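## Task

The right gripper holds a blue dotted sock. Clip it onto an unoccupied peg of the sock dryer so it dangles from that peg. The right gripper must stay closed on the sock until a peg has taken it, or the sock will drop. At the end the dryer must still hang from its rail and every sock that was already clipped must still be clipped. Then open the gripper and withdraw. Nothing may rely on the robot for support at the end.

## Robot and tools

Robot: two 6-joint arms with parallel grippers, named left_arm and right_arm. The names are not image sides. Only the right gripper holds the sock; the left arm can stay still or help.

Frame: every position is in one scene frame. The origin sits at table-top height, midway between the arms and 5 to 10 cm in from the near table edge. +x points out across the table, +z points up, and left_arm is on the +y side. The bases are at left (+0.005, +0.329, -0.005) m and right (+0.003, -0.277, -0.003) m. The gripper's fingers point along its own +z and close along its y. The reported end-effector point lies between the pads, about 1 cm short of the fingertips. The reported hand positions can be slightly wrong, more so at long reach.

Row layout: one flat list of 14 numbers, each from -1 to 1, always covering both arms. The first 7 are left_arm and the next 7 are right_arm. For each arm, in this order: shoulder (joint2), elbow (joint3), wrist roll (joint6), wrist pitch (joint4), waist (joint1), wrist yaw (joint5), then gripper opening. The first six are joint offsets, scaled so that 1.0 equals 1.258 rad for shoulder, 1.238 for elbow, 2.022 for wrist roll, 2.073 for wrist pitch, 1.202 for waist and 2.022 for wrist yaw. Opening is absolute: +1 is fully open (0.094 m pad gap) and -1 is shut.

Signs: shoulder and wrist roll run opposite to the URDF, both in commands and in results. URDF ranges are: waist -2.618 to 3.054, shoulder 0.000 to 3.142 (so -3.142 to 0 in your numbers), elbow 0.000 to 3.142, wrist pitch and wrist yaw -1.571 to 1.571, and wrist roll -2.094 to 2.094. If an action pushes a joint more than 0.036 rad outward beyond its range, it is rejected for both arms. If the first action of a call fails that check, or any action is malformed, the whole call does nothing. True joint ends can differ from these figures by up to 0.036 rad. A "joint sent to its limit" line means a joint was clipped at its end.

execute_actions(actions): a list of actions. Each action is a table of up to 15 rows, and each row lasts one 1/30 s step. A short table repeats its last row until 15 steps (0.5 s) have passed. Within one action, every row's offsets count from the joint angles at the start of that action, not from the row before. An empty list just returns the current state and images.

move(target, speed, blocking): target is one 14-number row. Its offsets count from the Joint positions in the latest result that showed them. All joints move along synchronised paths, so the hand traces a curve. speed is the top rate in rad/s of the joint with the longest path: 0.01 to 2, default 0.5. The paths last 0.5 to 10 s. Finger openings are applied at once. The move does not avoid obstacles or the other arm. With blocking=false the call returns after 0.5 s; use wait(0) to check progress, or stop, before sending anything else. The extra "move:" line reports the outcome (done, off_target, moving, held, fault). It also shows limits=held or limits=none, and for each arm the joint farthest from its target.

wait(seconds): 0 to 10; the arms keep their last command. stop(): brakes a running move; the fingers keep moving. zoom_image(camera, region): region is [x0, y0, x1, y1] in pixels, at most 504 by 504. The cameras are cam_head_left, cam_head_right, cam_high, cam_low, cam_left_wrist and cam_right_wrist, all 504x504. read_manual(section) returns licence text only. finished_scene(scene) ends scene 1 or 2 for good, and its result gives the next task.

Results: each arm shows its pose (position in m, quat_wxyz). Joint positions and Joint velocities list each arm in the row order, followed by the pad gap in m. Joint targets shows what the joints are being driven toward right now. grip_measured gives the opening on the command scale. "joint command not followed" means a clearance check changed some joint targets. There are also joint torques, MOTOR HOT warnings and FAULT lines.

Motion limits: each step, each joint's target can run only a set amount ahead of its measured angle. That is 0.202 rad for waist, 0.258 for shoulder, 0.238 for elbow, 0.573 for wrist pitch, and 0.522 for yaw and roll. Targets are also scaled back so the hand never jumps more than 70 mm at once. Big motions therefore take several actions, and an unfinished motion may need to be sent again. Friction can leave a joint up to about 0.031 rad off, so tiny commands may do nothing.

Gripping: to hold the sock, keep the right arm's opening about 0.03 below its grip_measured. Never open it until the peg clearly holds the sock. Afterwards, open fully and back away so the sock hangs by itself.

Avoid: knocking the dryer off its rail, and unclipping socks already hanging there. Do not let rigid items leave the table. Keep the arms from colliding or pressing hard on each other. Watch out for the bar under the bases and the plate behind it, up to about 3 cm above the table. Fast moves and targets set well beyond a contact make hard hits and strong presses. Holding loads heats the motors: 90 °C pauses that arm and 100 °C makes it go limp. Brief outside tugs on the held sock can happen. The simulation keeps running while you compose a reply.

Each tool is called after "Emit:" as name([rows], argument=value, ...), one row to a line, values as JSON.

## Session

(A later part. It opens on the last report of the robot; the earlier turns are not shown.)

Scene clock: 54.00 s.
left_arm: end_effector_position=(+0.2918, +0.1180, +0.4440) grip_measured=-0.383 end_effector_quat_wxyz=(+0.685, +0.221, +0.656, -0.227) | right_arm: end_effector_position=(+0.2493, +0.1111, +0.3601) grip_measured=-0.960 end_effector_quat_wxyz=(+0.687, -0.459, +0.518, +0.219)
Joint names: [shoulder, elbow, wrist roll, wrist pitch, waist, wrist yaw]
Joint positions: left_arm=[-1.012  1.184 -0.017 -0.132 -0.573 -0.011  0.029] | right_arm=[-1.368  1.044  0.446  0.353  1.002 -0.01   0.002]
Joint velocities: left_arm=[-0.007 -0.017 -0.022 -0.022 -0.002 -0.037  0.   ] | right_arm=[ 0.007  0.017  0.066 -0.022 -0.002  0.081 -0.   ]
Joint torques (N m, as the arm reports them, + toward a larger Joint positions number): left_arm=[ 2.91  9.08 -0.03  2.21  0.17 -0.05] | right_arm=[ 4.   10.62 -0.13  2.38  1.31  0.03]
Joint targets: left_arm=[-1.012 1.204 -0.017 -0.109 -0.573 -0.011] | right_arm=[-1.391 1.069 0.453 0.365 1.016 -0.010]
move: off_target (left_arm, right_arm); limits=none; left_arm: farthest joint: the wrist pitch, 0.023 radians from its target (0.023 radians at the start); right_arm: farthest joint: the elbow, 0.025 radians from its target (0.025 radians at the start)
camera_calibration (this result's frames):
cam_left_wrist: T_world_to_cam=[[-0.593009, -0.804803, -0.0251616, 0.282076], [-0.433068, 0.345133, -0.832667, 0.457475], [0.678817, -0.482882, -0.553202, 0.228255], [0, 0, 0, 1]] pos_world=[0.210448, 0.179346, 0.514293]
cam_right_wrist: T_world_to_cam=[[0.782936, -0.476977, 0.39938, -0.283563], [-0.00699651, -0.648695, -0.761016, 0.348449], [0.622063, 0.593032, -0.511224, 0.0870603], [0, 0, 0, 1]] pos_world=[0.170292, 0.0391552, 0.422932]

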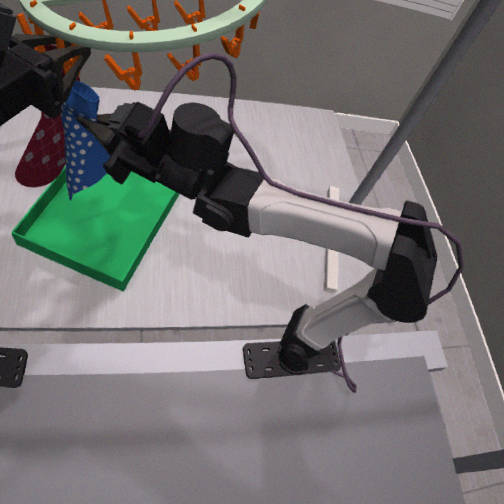

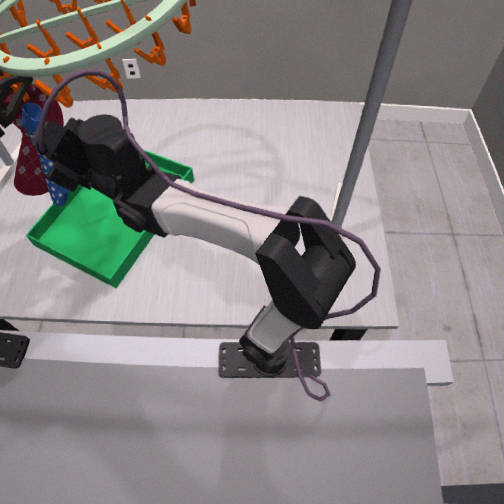

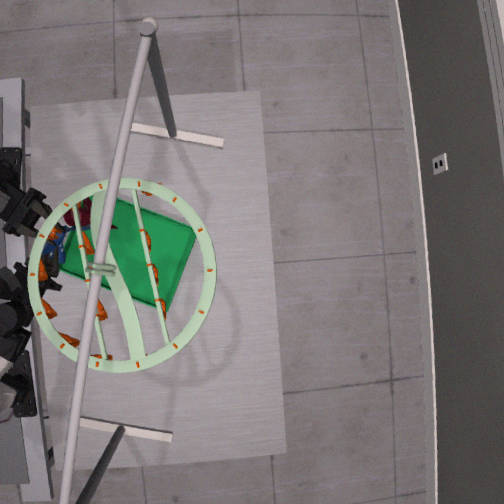

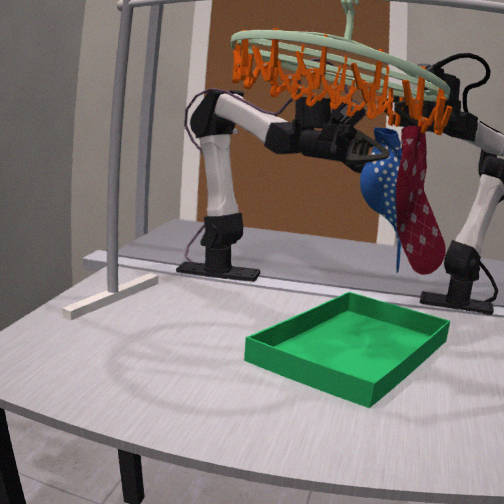

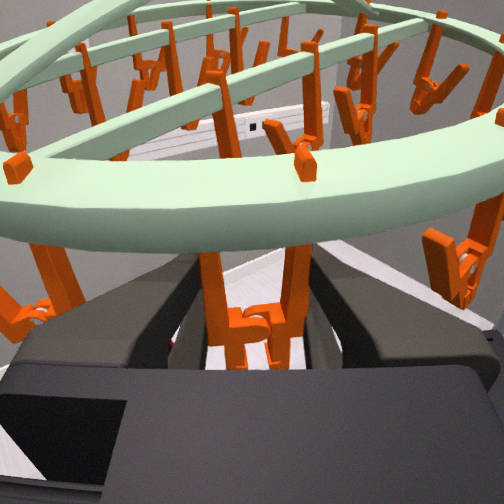

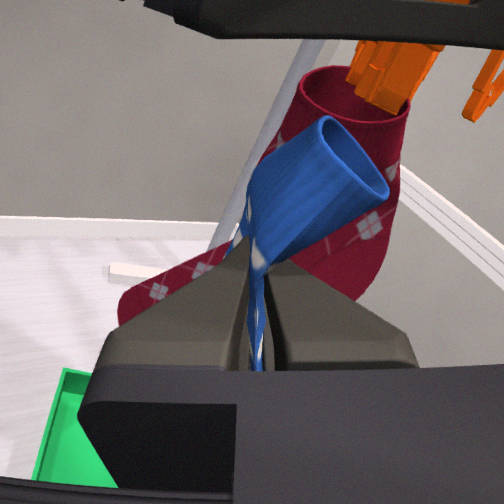

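Emit:
move(target=[0,0.016,0,0.011,0,0,-0.45,0.036,0.02,0.004,0.006,0.01,0,-1], speed=0.05)

Emit:
zoom_image(camera="cam_low", region=[340, 80, 460, 180])

Emit:
zoom_image(camera="cam_high", region=[20, 200, 100, 280])

Scene clock: 56.10 s.
left_arm: end_effector_position=(+0.2918, +0.1180, +0.4440) grip_measured=-0.383 end_effector_quat_wxyz=(+0.685, +0.221, +0.656, -0.227) | right_arm: end_effector_position=(+0.2461, +0.1051, +0.3722) grip_measured=-0.960 end_effector_quat_wxyz=(+0.697, -0.453, +0.510, +0.221)
Joint names: [shoulder, elbow, wrist roll, wrist pitch, waist, wrist yaw]
Joint positions: left_arm=[-1.012  1.184 -0.017 -0.132 -0.573 -0.011  0.029] | right_arm=[-1.342  1.044  0.447  0.356  1.002 -0.01   0.002]
Joint velocities: left_arm=[-0.012 -0.012  0.007 -0.007 -0.017  0.007  0.001] | right_arm=[-0.007  0.007 -0.066  0.051  0.002 -0.007 -0.001]
Joint torques (N m, as the arm reports them, + toward a larger Joint positions number): left_arm=[ 3.05  9.23  0.08  2.14  0.01 -0.05] | right_arm=[ 6.97 10.7  -0.13  2.35  1.16  0.02]
Joint targets: left_arm=[-1.012 1.204 -0.017 -0.109 -0.573 -0.011] | right_arm=[-1.323 1.069 0.454 0.366 1.014 -0.010]
move: off_target (left_arm, right_arm); limits=none; left_arm: farthest joint: the wrist pitch, 0.023 radians from its target (0.023 radians at the start); right_arm: farthest joint: the elbow, 0.025 radians from its target (0.025 radians at the start)
camera_calibration (this result's frames):
cam_left_wrist: T_world_to_cam=[[-0.593009, -0.804803, -0.0251616, 0.282076], [-0.433068, 0.345133, -0.832667, 0.457475], [0.678817, -0.482882, -0.553202, 0.228255], [0, 0, 0, 1]] pos_world=[0.210448, 0.179346, 0.514293]
cam_right_wrist: T_world_to_cam=[[0.776307, -0.487281, 0.399881, -0.286195], [0.0043592, -0.630209, -0.776413, 0.354748], [0.63034, 0.604478, -0.487111, 0.0865529], [0, 0, 0, 1]] pos_world=[0.166071, 0.0317891, 0.432036]

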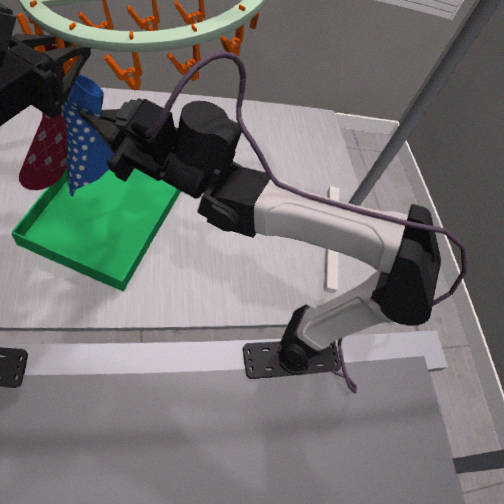

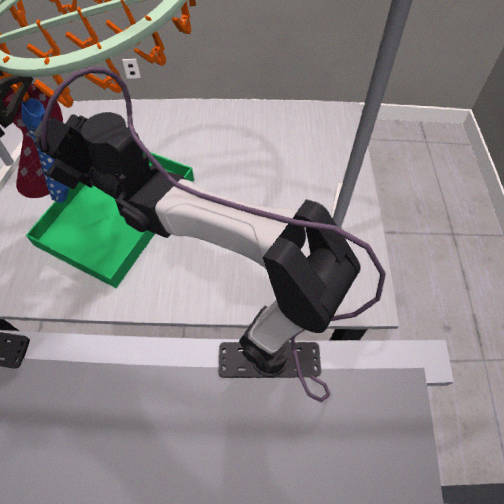

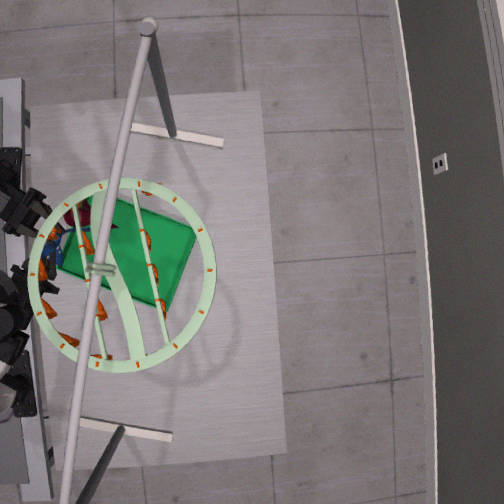

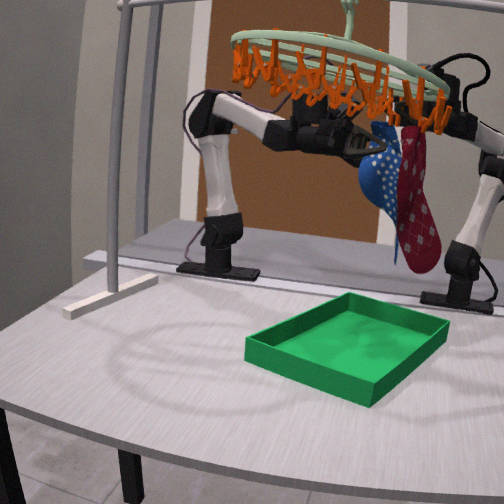

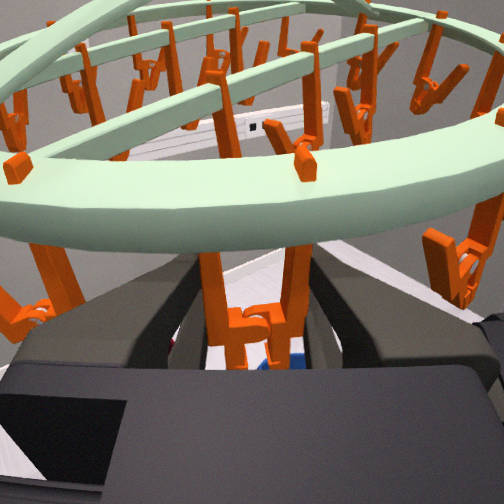

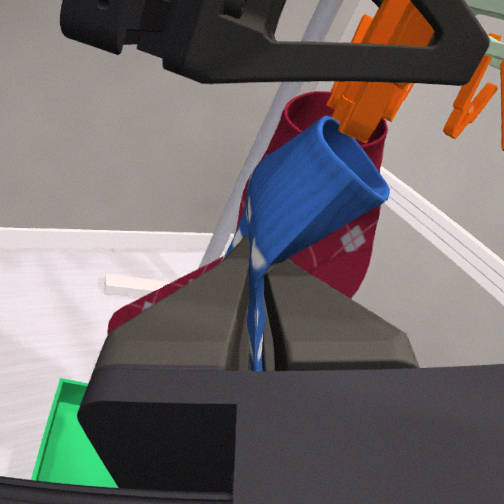

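Region (340, 80, 460, 180) of cam_low's 504x504 image, scaled by 4.200, with more detail than that image has.

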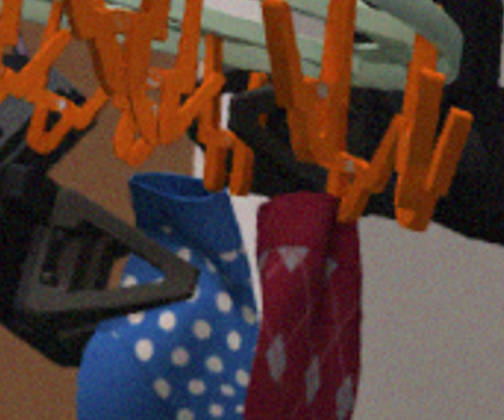

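Region (20, 200, 100, 280) of cam_high's 504x504 image, scaled by 6.300, with more detail than that image has.

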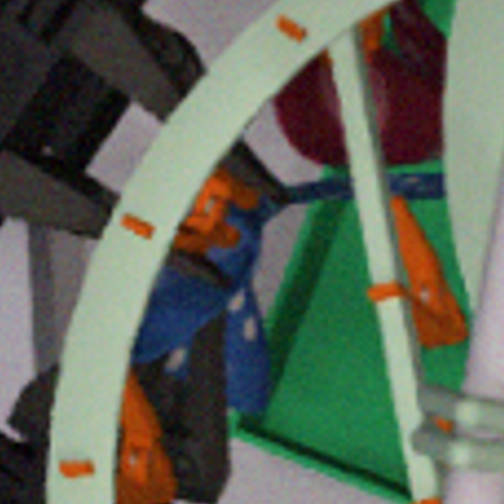

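Emit:
move(target=[0,0.016,0,0.011,0,0,-0.45,0.015,0.042,0.004,0.005,0.019,0,-1], speed=0.04)

Emit:
zoom_image(camera="cam_low", region=[340, 80, 460, 180])

Scene clock: 58.43 s.
left_arm: end_effector_position=(+0.2918, +0.1180, +0.4440) grip_measured=-0.383 end_effector_quat_wxyz=(+0.685, +0.221, +0.656, -0.227) | right_arm: end_effector_position=(+0.2428, +0.1066, +0.3863) grip_measured=-0.960 end_effector_quat_wxyz=(+0.705, -0.448, +0.500, +0.227)
Joint names: [shoulder, elbow, wrist roll, wrist pitch, waist, wrist yaw]
Joint positions: left_arm=[-1.012  1.184 -0.017 -0.132 -0.573 -0.011  0.029] | right_arm=[-1.342  1.072  0.448  0.356  1.011 -0.01   0.002]
Joint velocities: left_arm=[-0.002 -0.002 -0.066  0.007 -0.007  0.022 -0.   ] | right_arm=[ 0.007 -0.022  0.022 -0.007  0.002 -0.007 -0.   ]
Joint torques (N m, as the arm reports them, + toward a larger Joint positions number): left_arm=[ 3.03  9.13  0.01  2.12  0.06 -0.08] | right_arm=[ 7.02 10.61 -0.13  2.33  1.33  0.01]
Joint targets: left_arm=[-1.012 1.204 -0.017 -0.109 -0.573 -0.011] | right_arm=[-1.323 1.096 0.455 0.366 1.025 -0.010]
move: off_target (left_arm, right_arm); limits=none; left_arm: farthest joint: the wrist pitch, 0.023 radians from its target (0.023 radians at the start); right_arm: farthest joint: the elbow, 0.024 radians from its target (0.052 radians at the start)
camera_calibration (this result's frames):
cam_left_wrist: T_world_to_cam=[[-0.593009, -0.804803, -0.0251616, 0.282076], [-0.433068, 0.345133, -0.832667, 0.457475], [0.678817, -0.482882, -0.553202, 0.228255], [0, 0, 0, 1]] pos_world=[0.210448, 0.179346, 0.514293]
cam_right_wrist: T_world_to_cam=[[0.77375, -0.490857, 0.400463, -0.287784], [0.021721, -0.611223, -0.79116, 0.366167], [0.633119, 0.620859, -0.462272, 0.0825606], [0, 0, 0, 1]] pos_world=[0.162449, 0.0312902, 0.443109]

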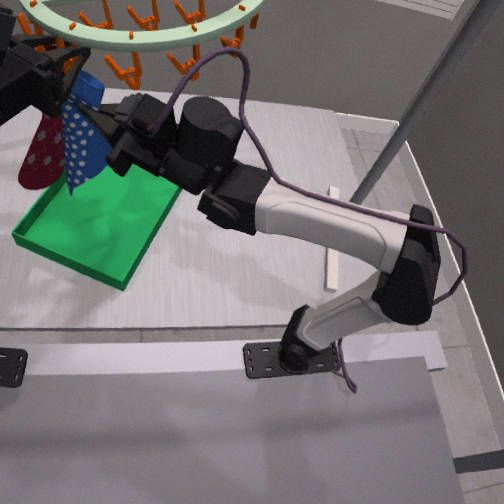

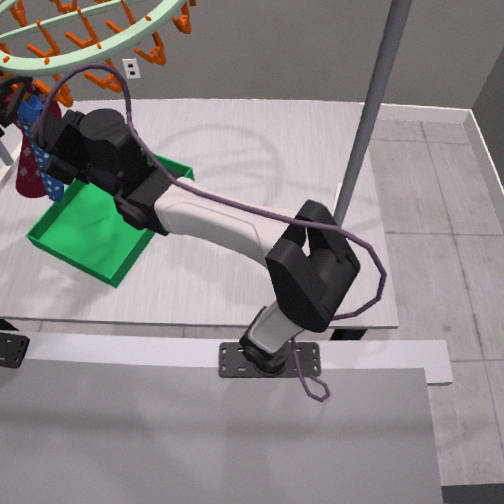

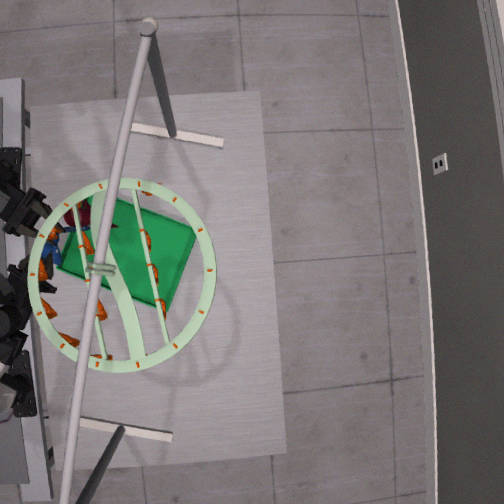

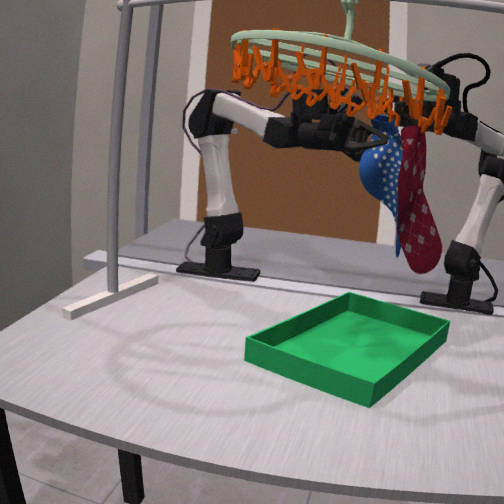

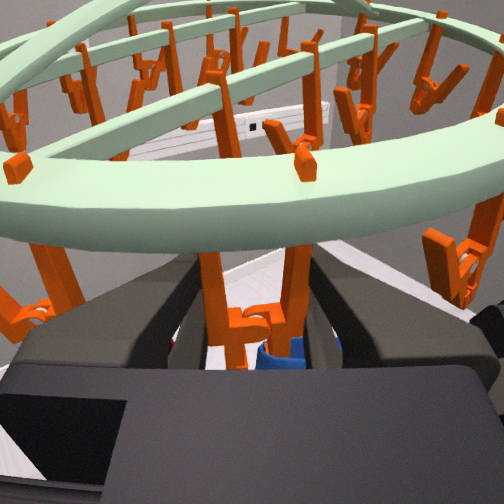

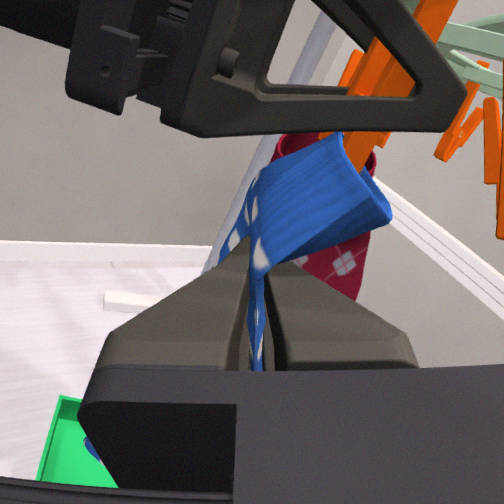

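Region (340, 80, 460, 180) of cam_low's 504x504 image, scaled by 4.200, with more detail than that image has.

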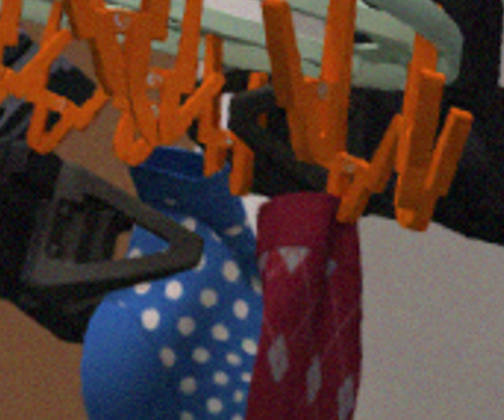

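The jaw is inside the sock. Release the peg gradually.

Emit:
execute_actions([
  [[0,0.016,0,0.011,0,0,-0.15,0.015,0.02,0.004,0.005,0.01,0,-1]],
  [[0,0.016,0,0.011,0,0,0.15,0.015,0.02,0.004,0.005,0.01,0,-1]],
  [[0,0.016,0,0.011,0,0,0.55,0.015,0.02,0.004,0.005,0.01,0,-1]],
])

Emit:
zoom_image(camera="cam_low", region=[340, 80, 460, 180])

Scene clock: 61.03 s.
left_arm: end_effector_position=(+0.2918, +0.1181, +0.4443) grip_measured=+0.549 end_effector_quat_wxyz=(+0.686, +0.220, +0.655, -0.227) | right_arm: end_effector_position=(+0.2428, +0.1066, +0.3863) grip_measured=-0.960 end_effector_quat_wxyz=(+0.706, -0.449, +0.500, +0.226)
Joint names: [shoulder, elbow, wrist roll, wrist pitch, waist, wrist yaw]
Joint positions: left_arm=[-1.012  1.184 -0.017 -0.131 -0.573 -0.011  0.073] | right_arm=[-1.342  1.072  0.451  0.356  1.011 -0.01   0.002]
Joint velocities: left_arm=[ 0.007 -0.002  0.037  0.022  0.002 -0.007 -0.   ] | right_arm=[ 0.012  0.002  0.007  0.007  0.002  0.007 -0.001]
Joint torques (N m, as the arm reports them, + toward a larger Joint positions number): left_arm=[ 3.02  9.14  0.03  2.1  -0.12 -0.05] | right_arm=[ 7.03 10.58 -0.14  2.34  1.17  0.02]
Joint targets: left_arm=[-1.012 1.204 -0.017 -0.109 -0.573 -0.011] | right_arm=[-1.323 1.097 0.458 0.367 1.023 -0.010]
camera_calibration (this result's frames):
cam_left_wrist: T_world_to_cam=[[-0.592669, -0.805054, -0.0251221, 0.282065], [-0.432459, 0.344373, -0.833298, 0.457892], [0.679502, -0.483005, -0.552253, 0.227812], [0, 0, 0, 1]] pos_world=[0.210393, 0.179426, 0.514457]
cam_right_wrist: T_world_to_cam=[[0.772701, -0.49052, 0.402895, -0.288505], [0.0233741, -0.612292, -0.790286, 0.365542], [0.63434, 0.620072, -0.461653, 0.0821085], [0, 0, 0, 1]] pos_world=[0.162299, 0.0313875, 0.443025]

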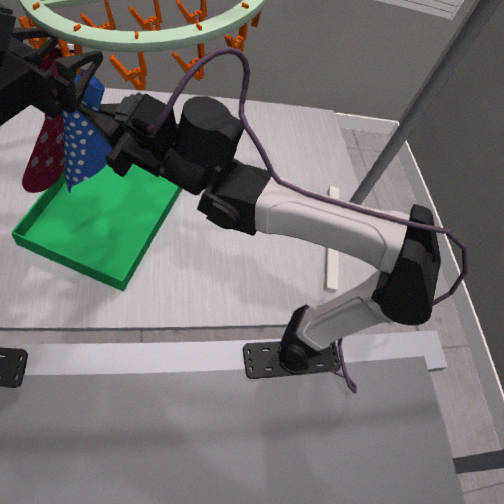

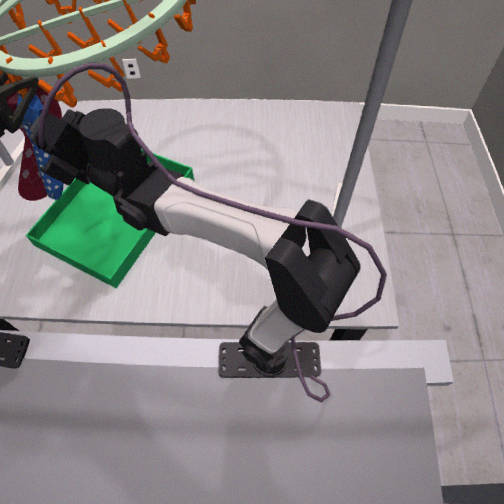

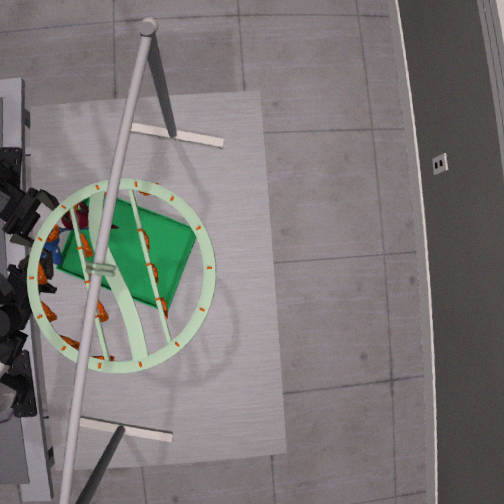

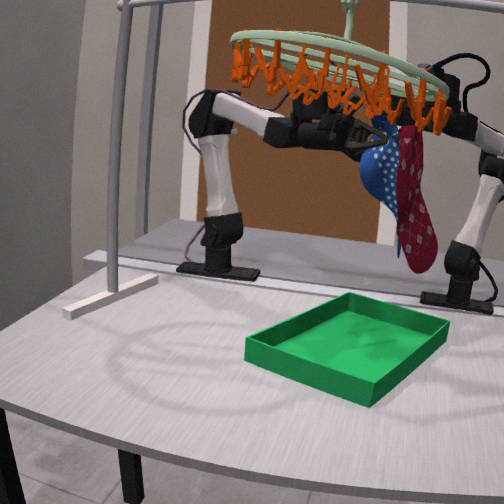

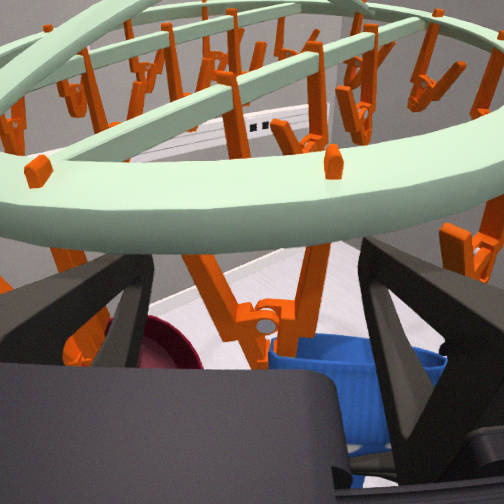

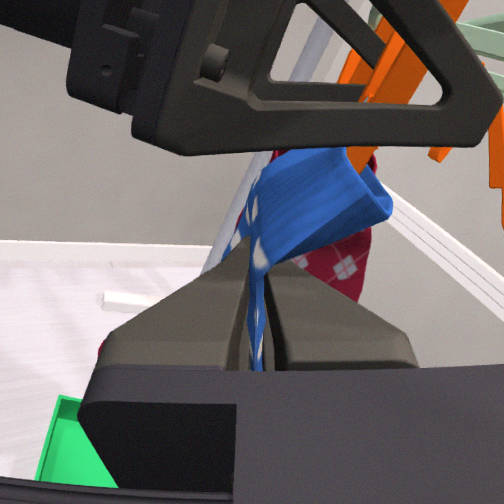

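Region (340, 80, 460, 180) of cam_low's 504x504 image, scaled by 4.200, with more detail than that image has.

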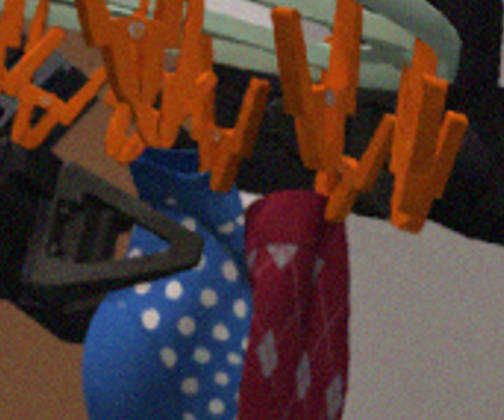

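Clipped. Retract left, open right, then retract right.

Emit:
move(target=[0.3,0.016,0,-0.2,0,0,0.55,0.015,0.02,0.004,0.005,0.01,0,-0.3], speed=0.4)

Emit:
move(target=[0,0,0,0,0.3,0,0.55,0.45,-0.36,-0.2,-0.1,0,0,-0.3], speed=0.4)

Scene clock: 63.90 s.
left_arm: end_effector_position=(+0.1960, +0.1917, +0.4454) grip_measured=+0.549 end_effector_quat_wxyz=(+0.673, +0.225, +0.669, -0.222) | right_arm: end_effector_position=(+0.2428, +0.1066, +0.3871) grip_measured=-0.302 end_effector_quat_wxyz=(+0.707, -0.448, +0.499, +0.225)
Joint names: [shoulder, elbow, wrist roll, wrist pitch, waist, wrist yaw]
Joint positions: left_arm=[-0.65   1.184 -0.017 -0.533 -0.573 -0.011  0.073] | right_arm=[-1.342  1.072  0.452  0.359  1.011 -0.01   0.033]
Joint velocities: left_arm=[ 0.007  0.002  0.022  0.007 -0.002  0.022  0.001] | right_arm=[ 0.002  0.002  0.081  0.051 -0.002  0.051 -0.002]
Joint torques (N m, as the arm reports them, + toward a larger Joint positions number): left_arm=[-0.12  7.7   0.07  1.87  0.03 -0.06] | right_arm=[ 7.01 10.66 -0.12  2.31  1.14  0.02]
Joint targets: left_arm=[-0.634 1.204 -0.017 -0.546 -0.573 -0.011] | right_arm=[-1.323 1.097 0.459 0.366 1.023 -0.010]
move: off_target (right_arm); limits=none; left_arm: farthest joint: the elbow, 0.019 radians from its target (0.019 radians at the start); right_arm: farthest joint: the elbow, 0.025 radians from its target (0.025 radians at the start)
camera_calibration (this result's frames):
cam_left_wrist: T_world_to_cam=[[-0.59384, -0.804166, -0.0259017, 0.284977], [-0.458162, 0.364444, -0.810721, 0.383219], [0.661394, -0.469571, -0.58486, 0.344582], [0, 0, 0, 1]] pos_world=[0.116902, 0.251312, 0.519597]
cam_right_wrist: T_world_to_cam=[[0.771574, -0.491502, 0.403856, -0.288822], [0.0252617, -0.61068, -0.791475, 0.365916], [0.635638, 0.620883, -0.458768, 0.0809939], [0, 0, 0, 1]] pos_world=[0.162121, 0.0312131, 0.443413]

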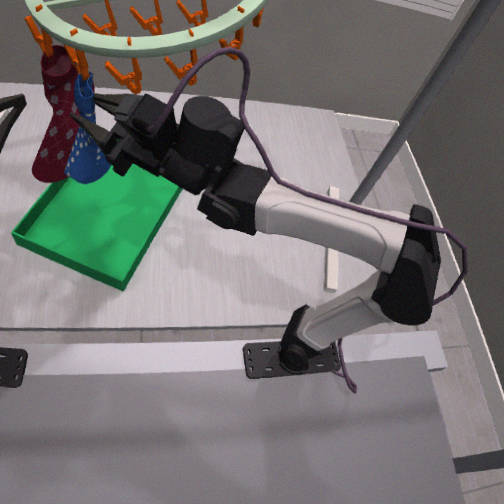

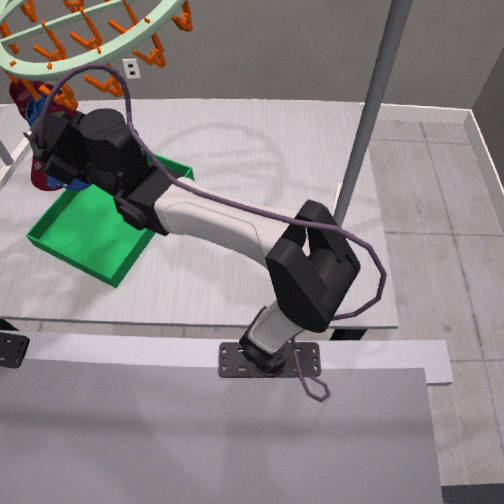

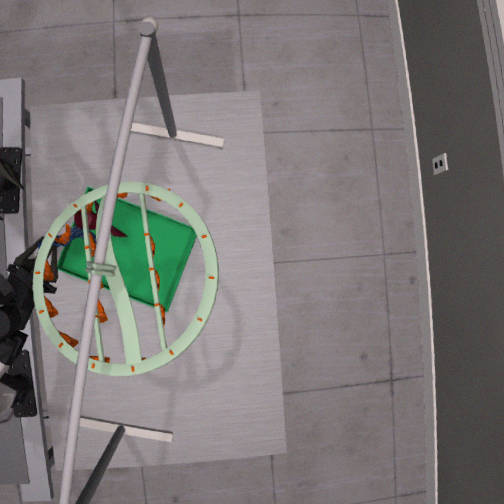

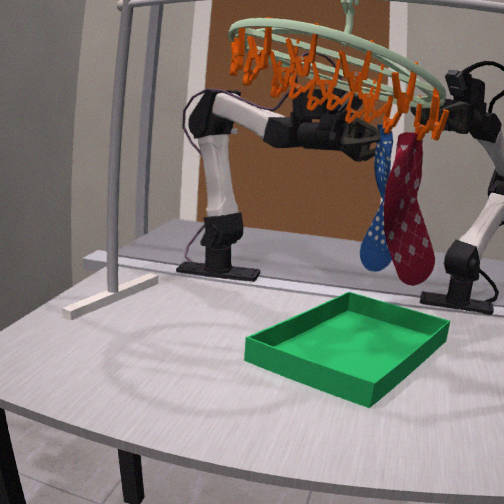

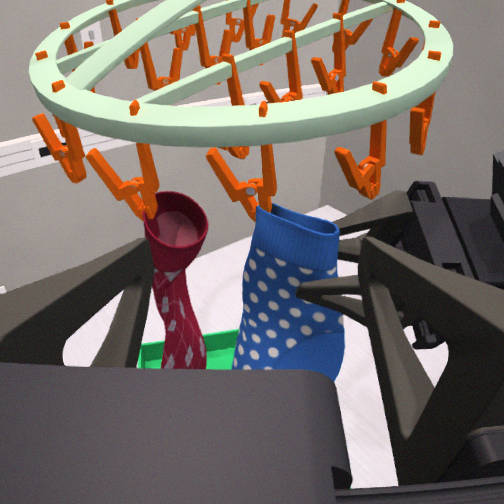

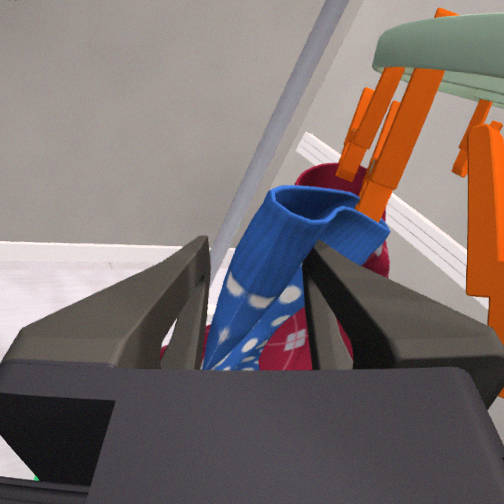

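Scene clock: 66.00 s.
left_arm: end_effector_position=(+0.2332, +0.2644, +0.4445) grip_measured=+0.549 end_effector_quat_wxyz=(+0.700, +0.106, +0.699, -0.102) | right_arm: end_effector_position=(+0.1776, +0.0002, +0.3340) grip_measured=-0.302 end_effector_quat_wxyz=(+0.629, -0.353, +0.597, +0.351)
Joint names: [shoulder, elbow, wrist roll, wrist pitch, waist, wrist yaw]
Joint positions: left_arm=[-0.65   1.184 -0.017 -0.533 -0.225 -0.011  0.073] | right_arm=[-0.794  0.653  0.054  0.168  1.011 -0.01   0.033]
Joint velocities: left_arm=[ 0.012  0.002  0.007 -0.007 -0.007 -0.125  0.001] | right_arm=[ 0.002 -0.002  0.022  0.007  0.002  0.022 -0.001]
Joint torques (N m, as the arm reports them, + toward a larger Joint positions number): left_arm=[-1.64  6.49  0.03  2.02  1.09 -0.06] | right_arm=[ 2.48  6.38 -0.26  2.07  0.09  0.01]
Joint targets: left_arm=[-0.650 1.184 -0.017 -0.533 -0.213 -0.011] | right_arm=[-0.776 0.626 0.047 0.152 1.011 -0.010]
move: off_target (right_arm); limits=none; left_arm: farthest joint: the waist, 0.012 radians from its target (0.360 radians at the start); right_arm: farthest joint: the elbow, 0.027 radians from its target (0.446 radians at the start)
camera_calibration (this result's frames):
cam_left_wrist: T_world_to_cam=[[-0.283856, -0.958515, -0.0259664, 0.334107], [-0.55817, 0.187195, -0.808334, 0.442103], [0.779661, -0.214957, -0.588151, 0.260134], [0, 0, 0, 1]] pos_world=[0.138791, 0.293404, 0.51904]
cam_right_wrist: T_world_to_cam=[[0.866668, -0.498521, 0.0190796, -0.157704], [-0.265485, -0.493244, -0.828389, 0.324523], [0.42238, 0.712872, -0.559828, 0.235769], [0, 0, 0, 1]] pos_world=[0.123248, -0.0866229, 0.40383]

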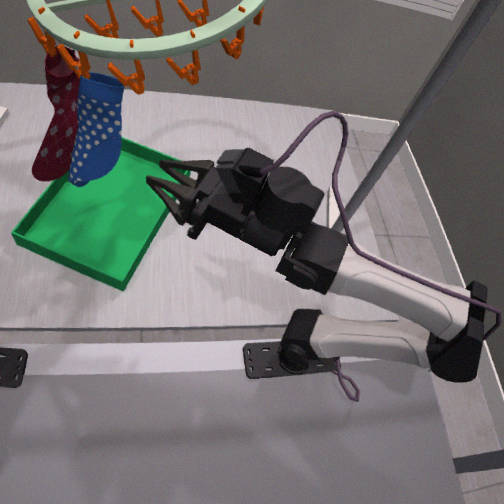

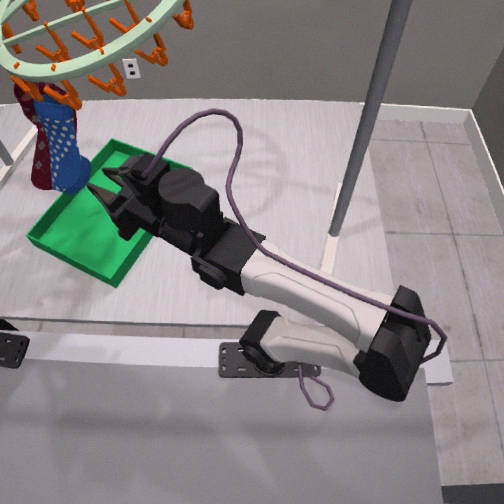

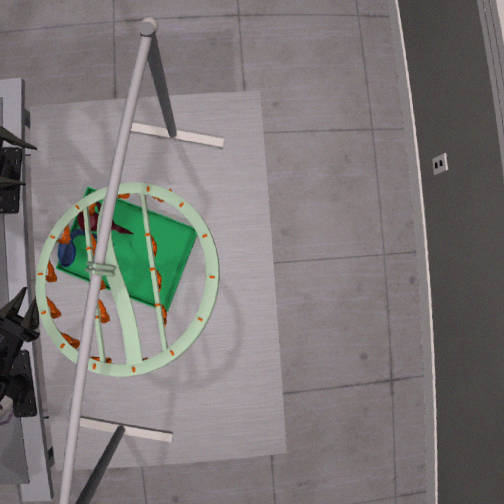

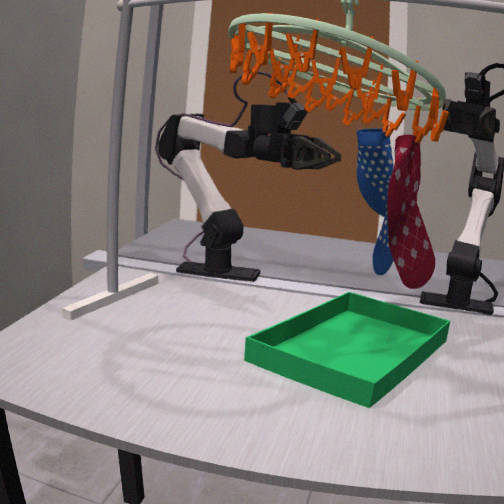

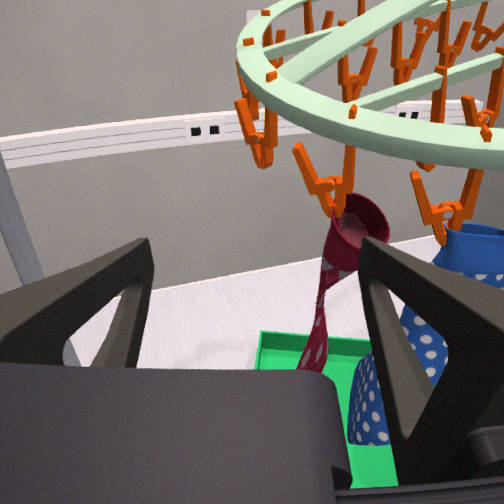

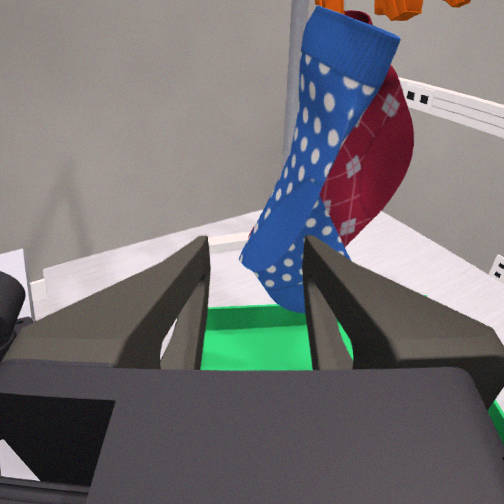

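Emit:
finished_scene(scene=1)

The scene is finished: the task was done.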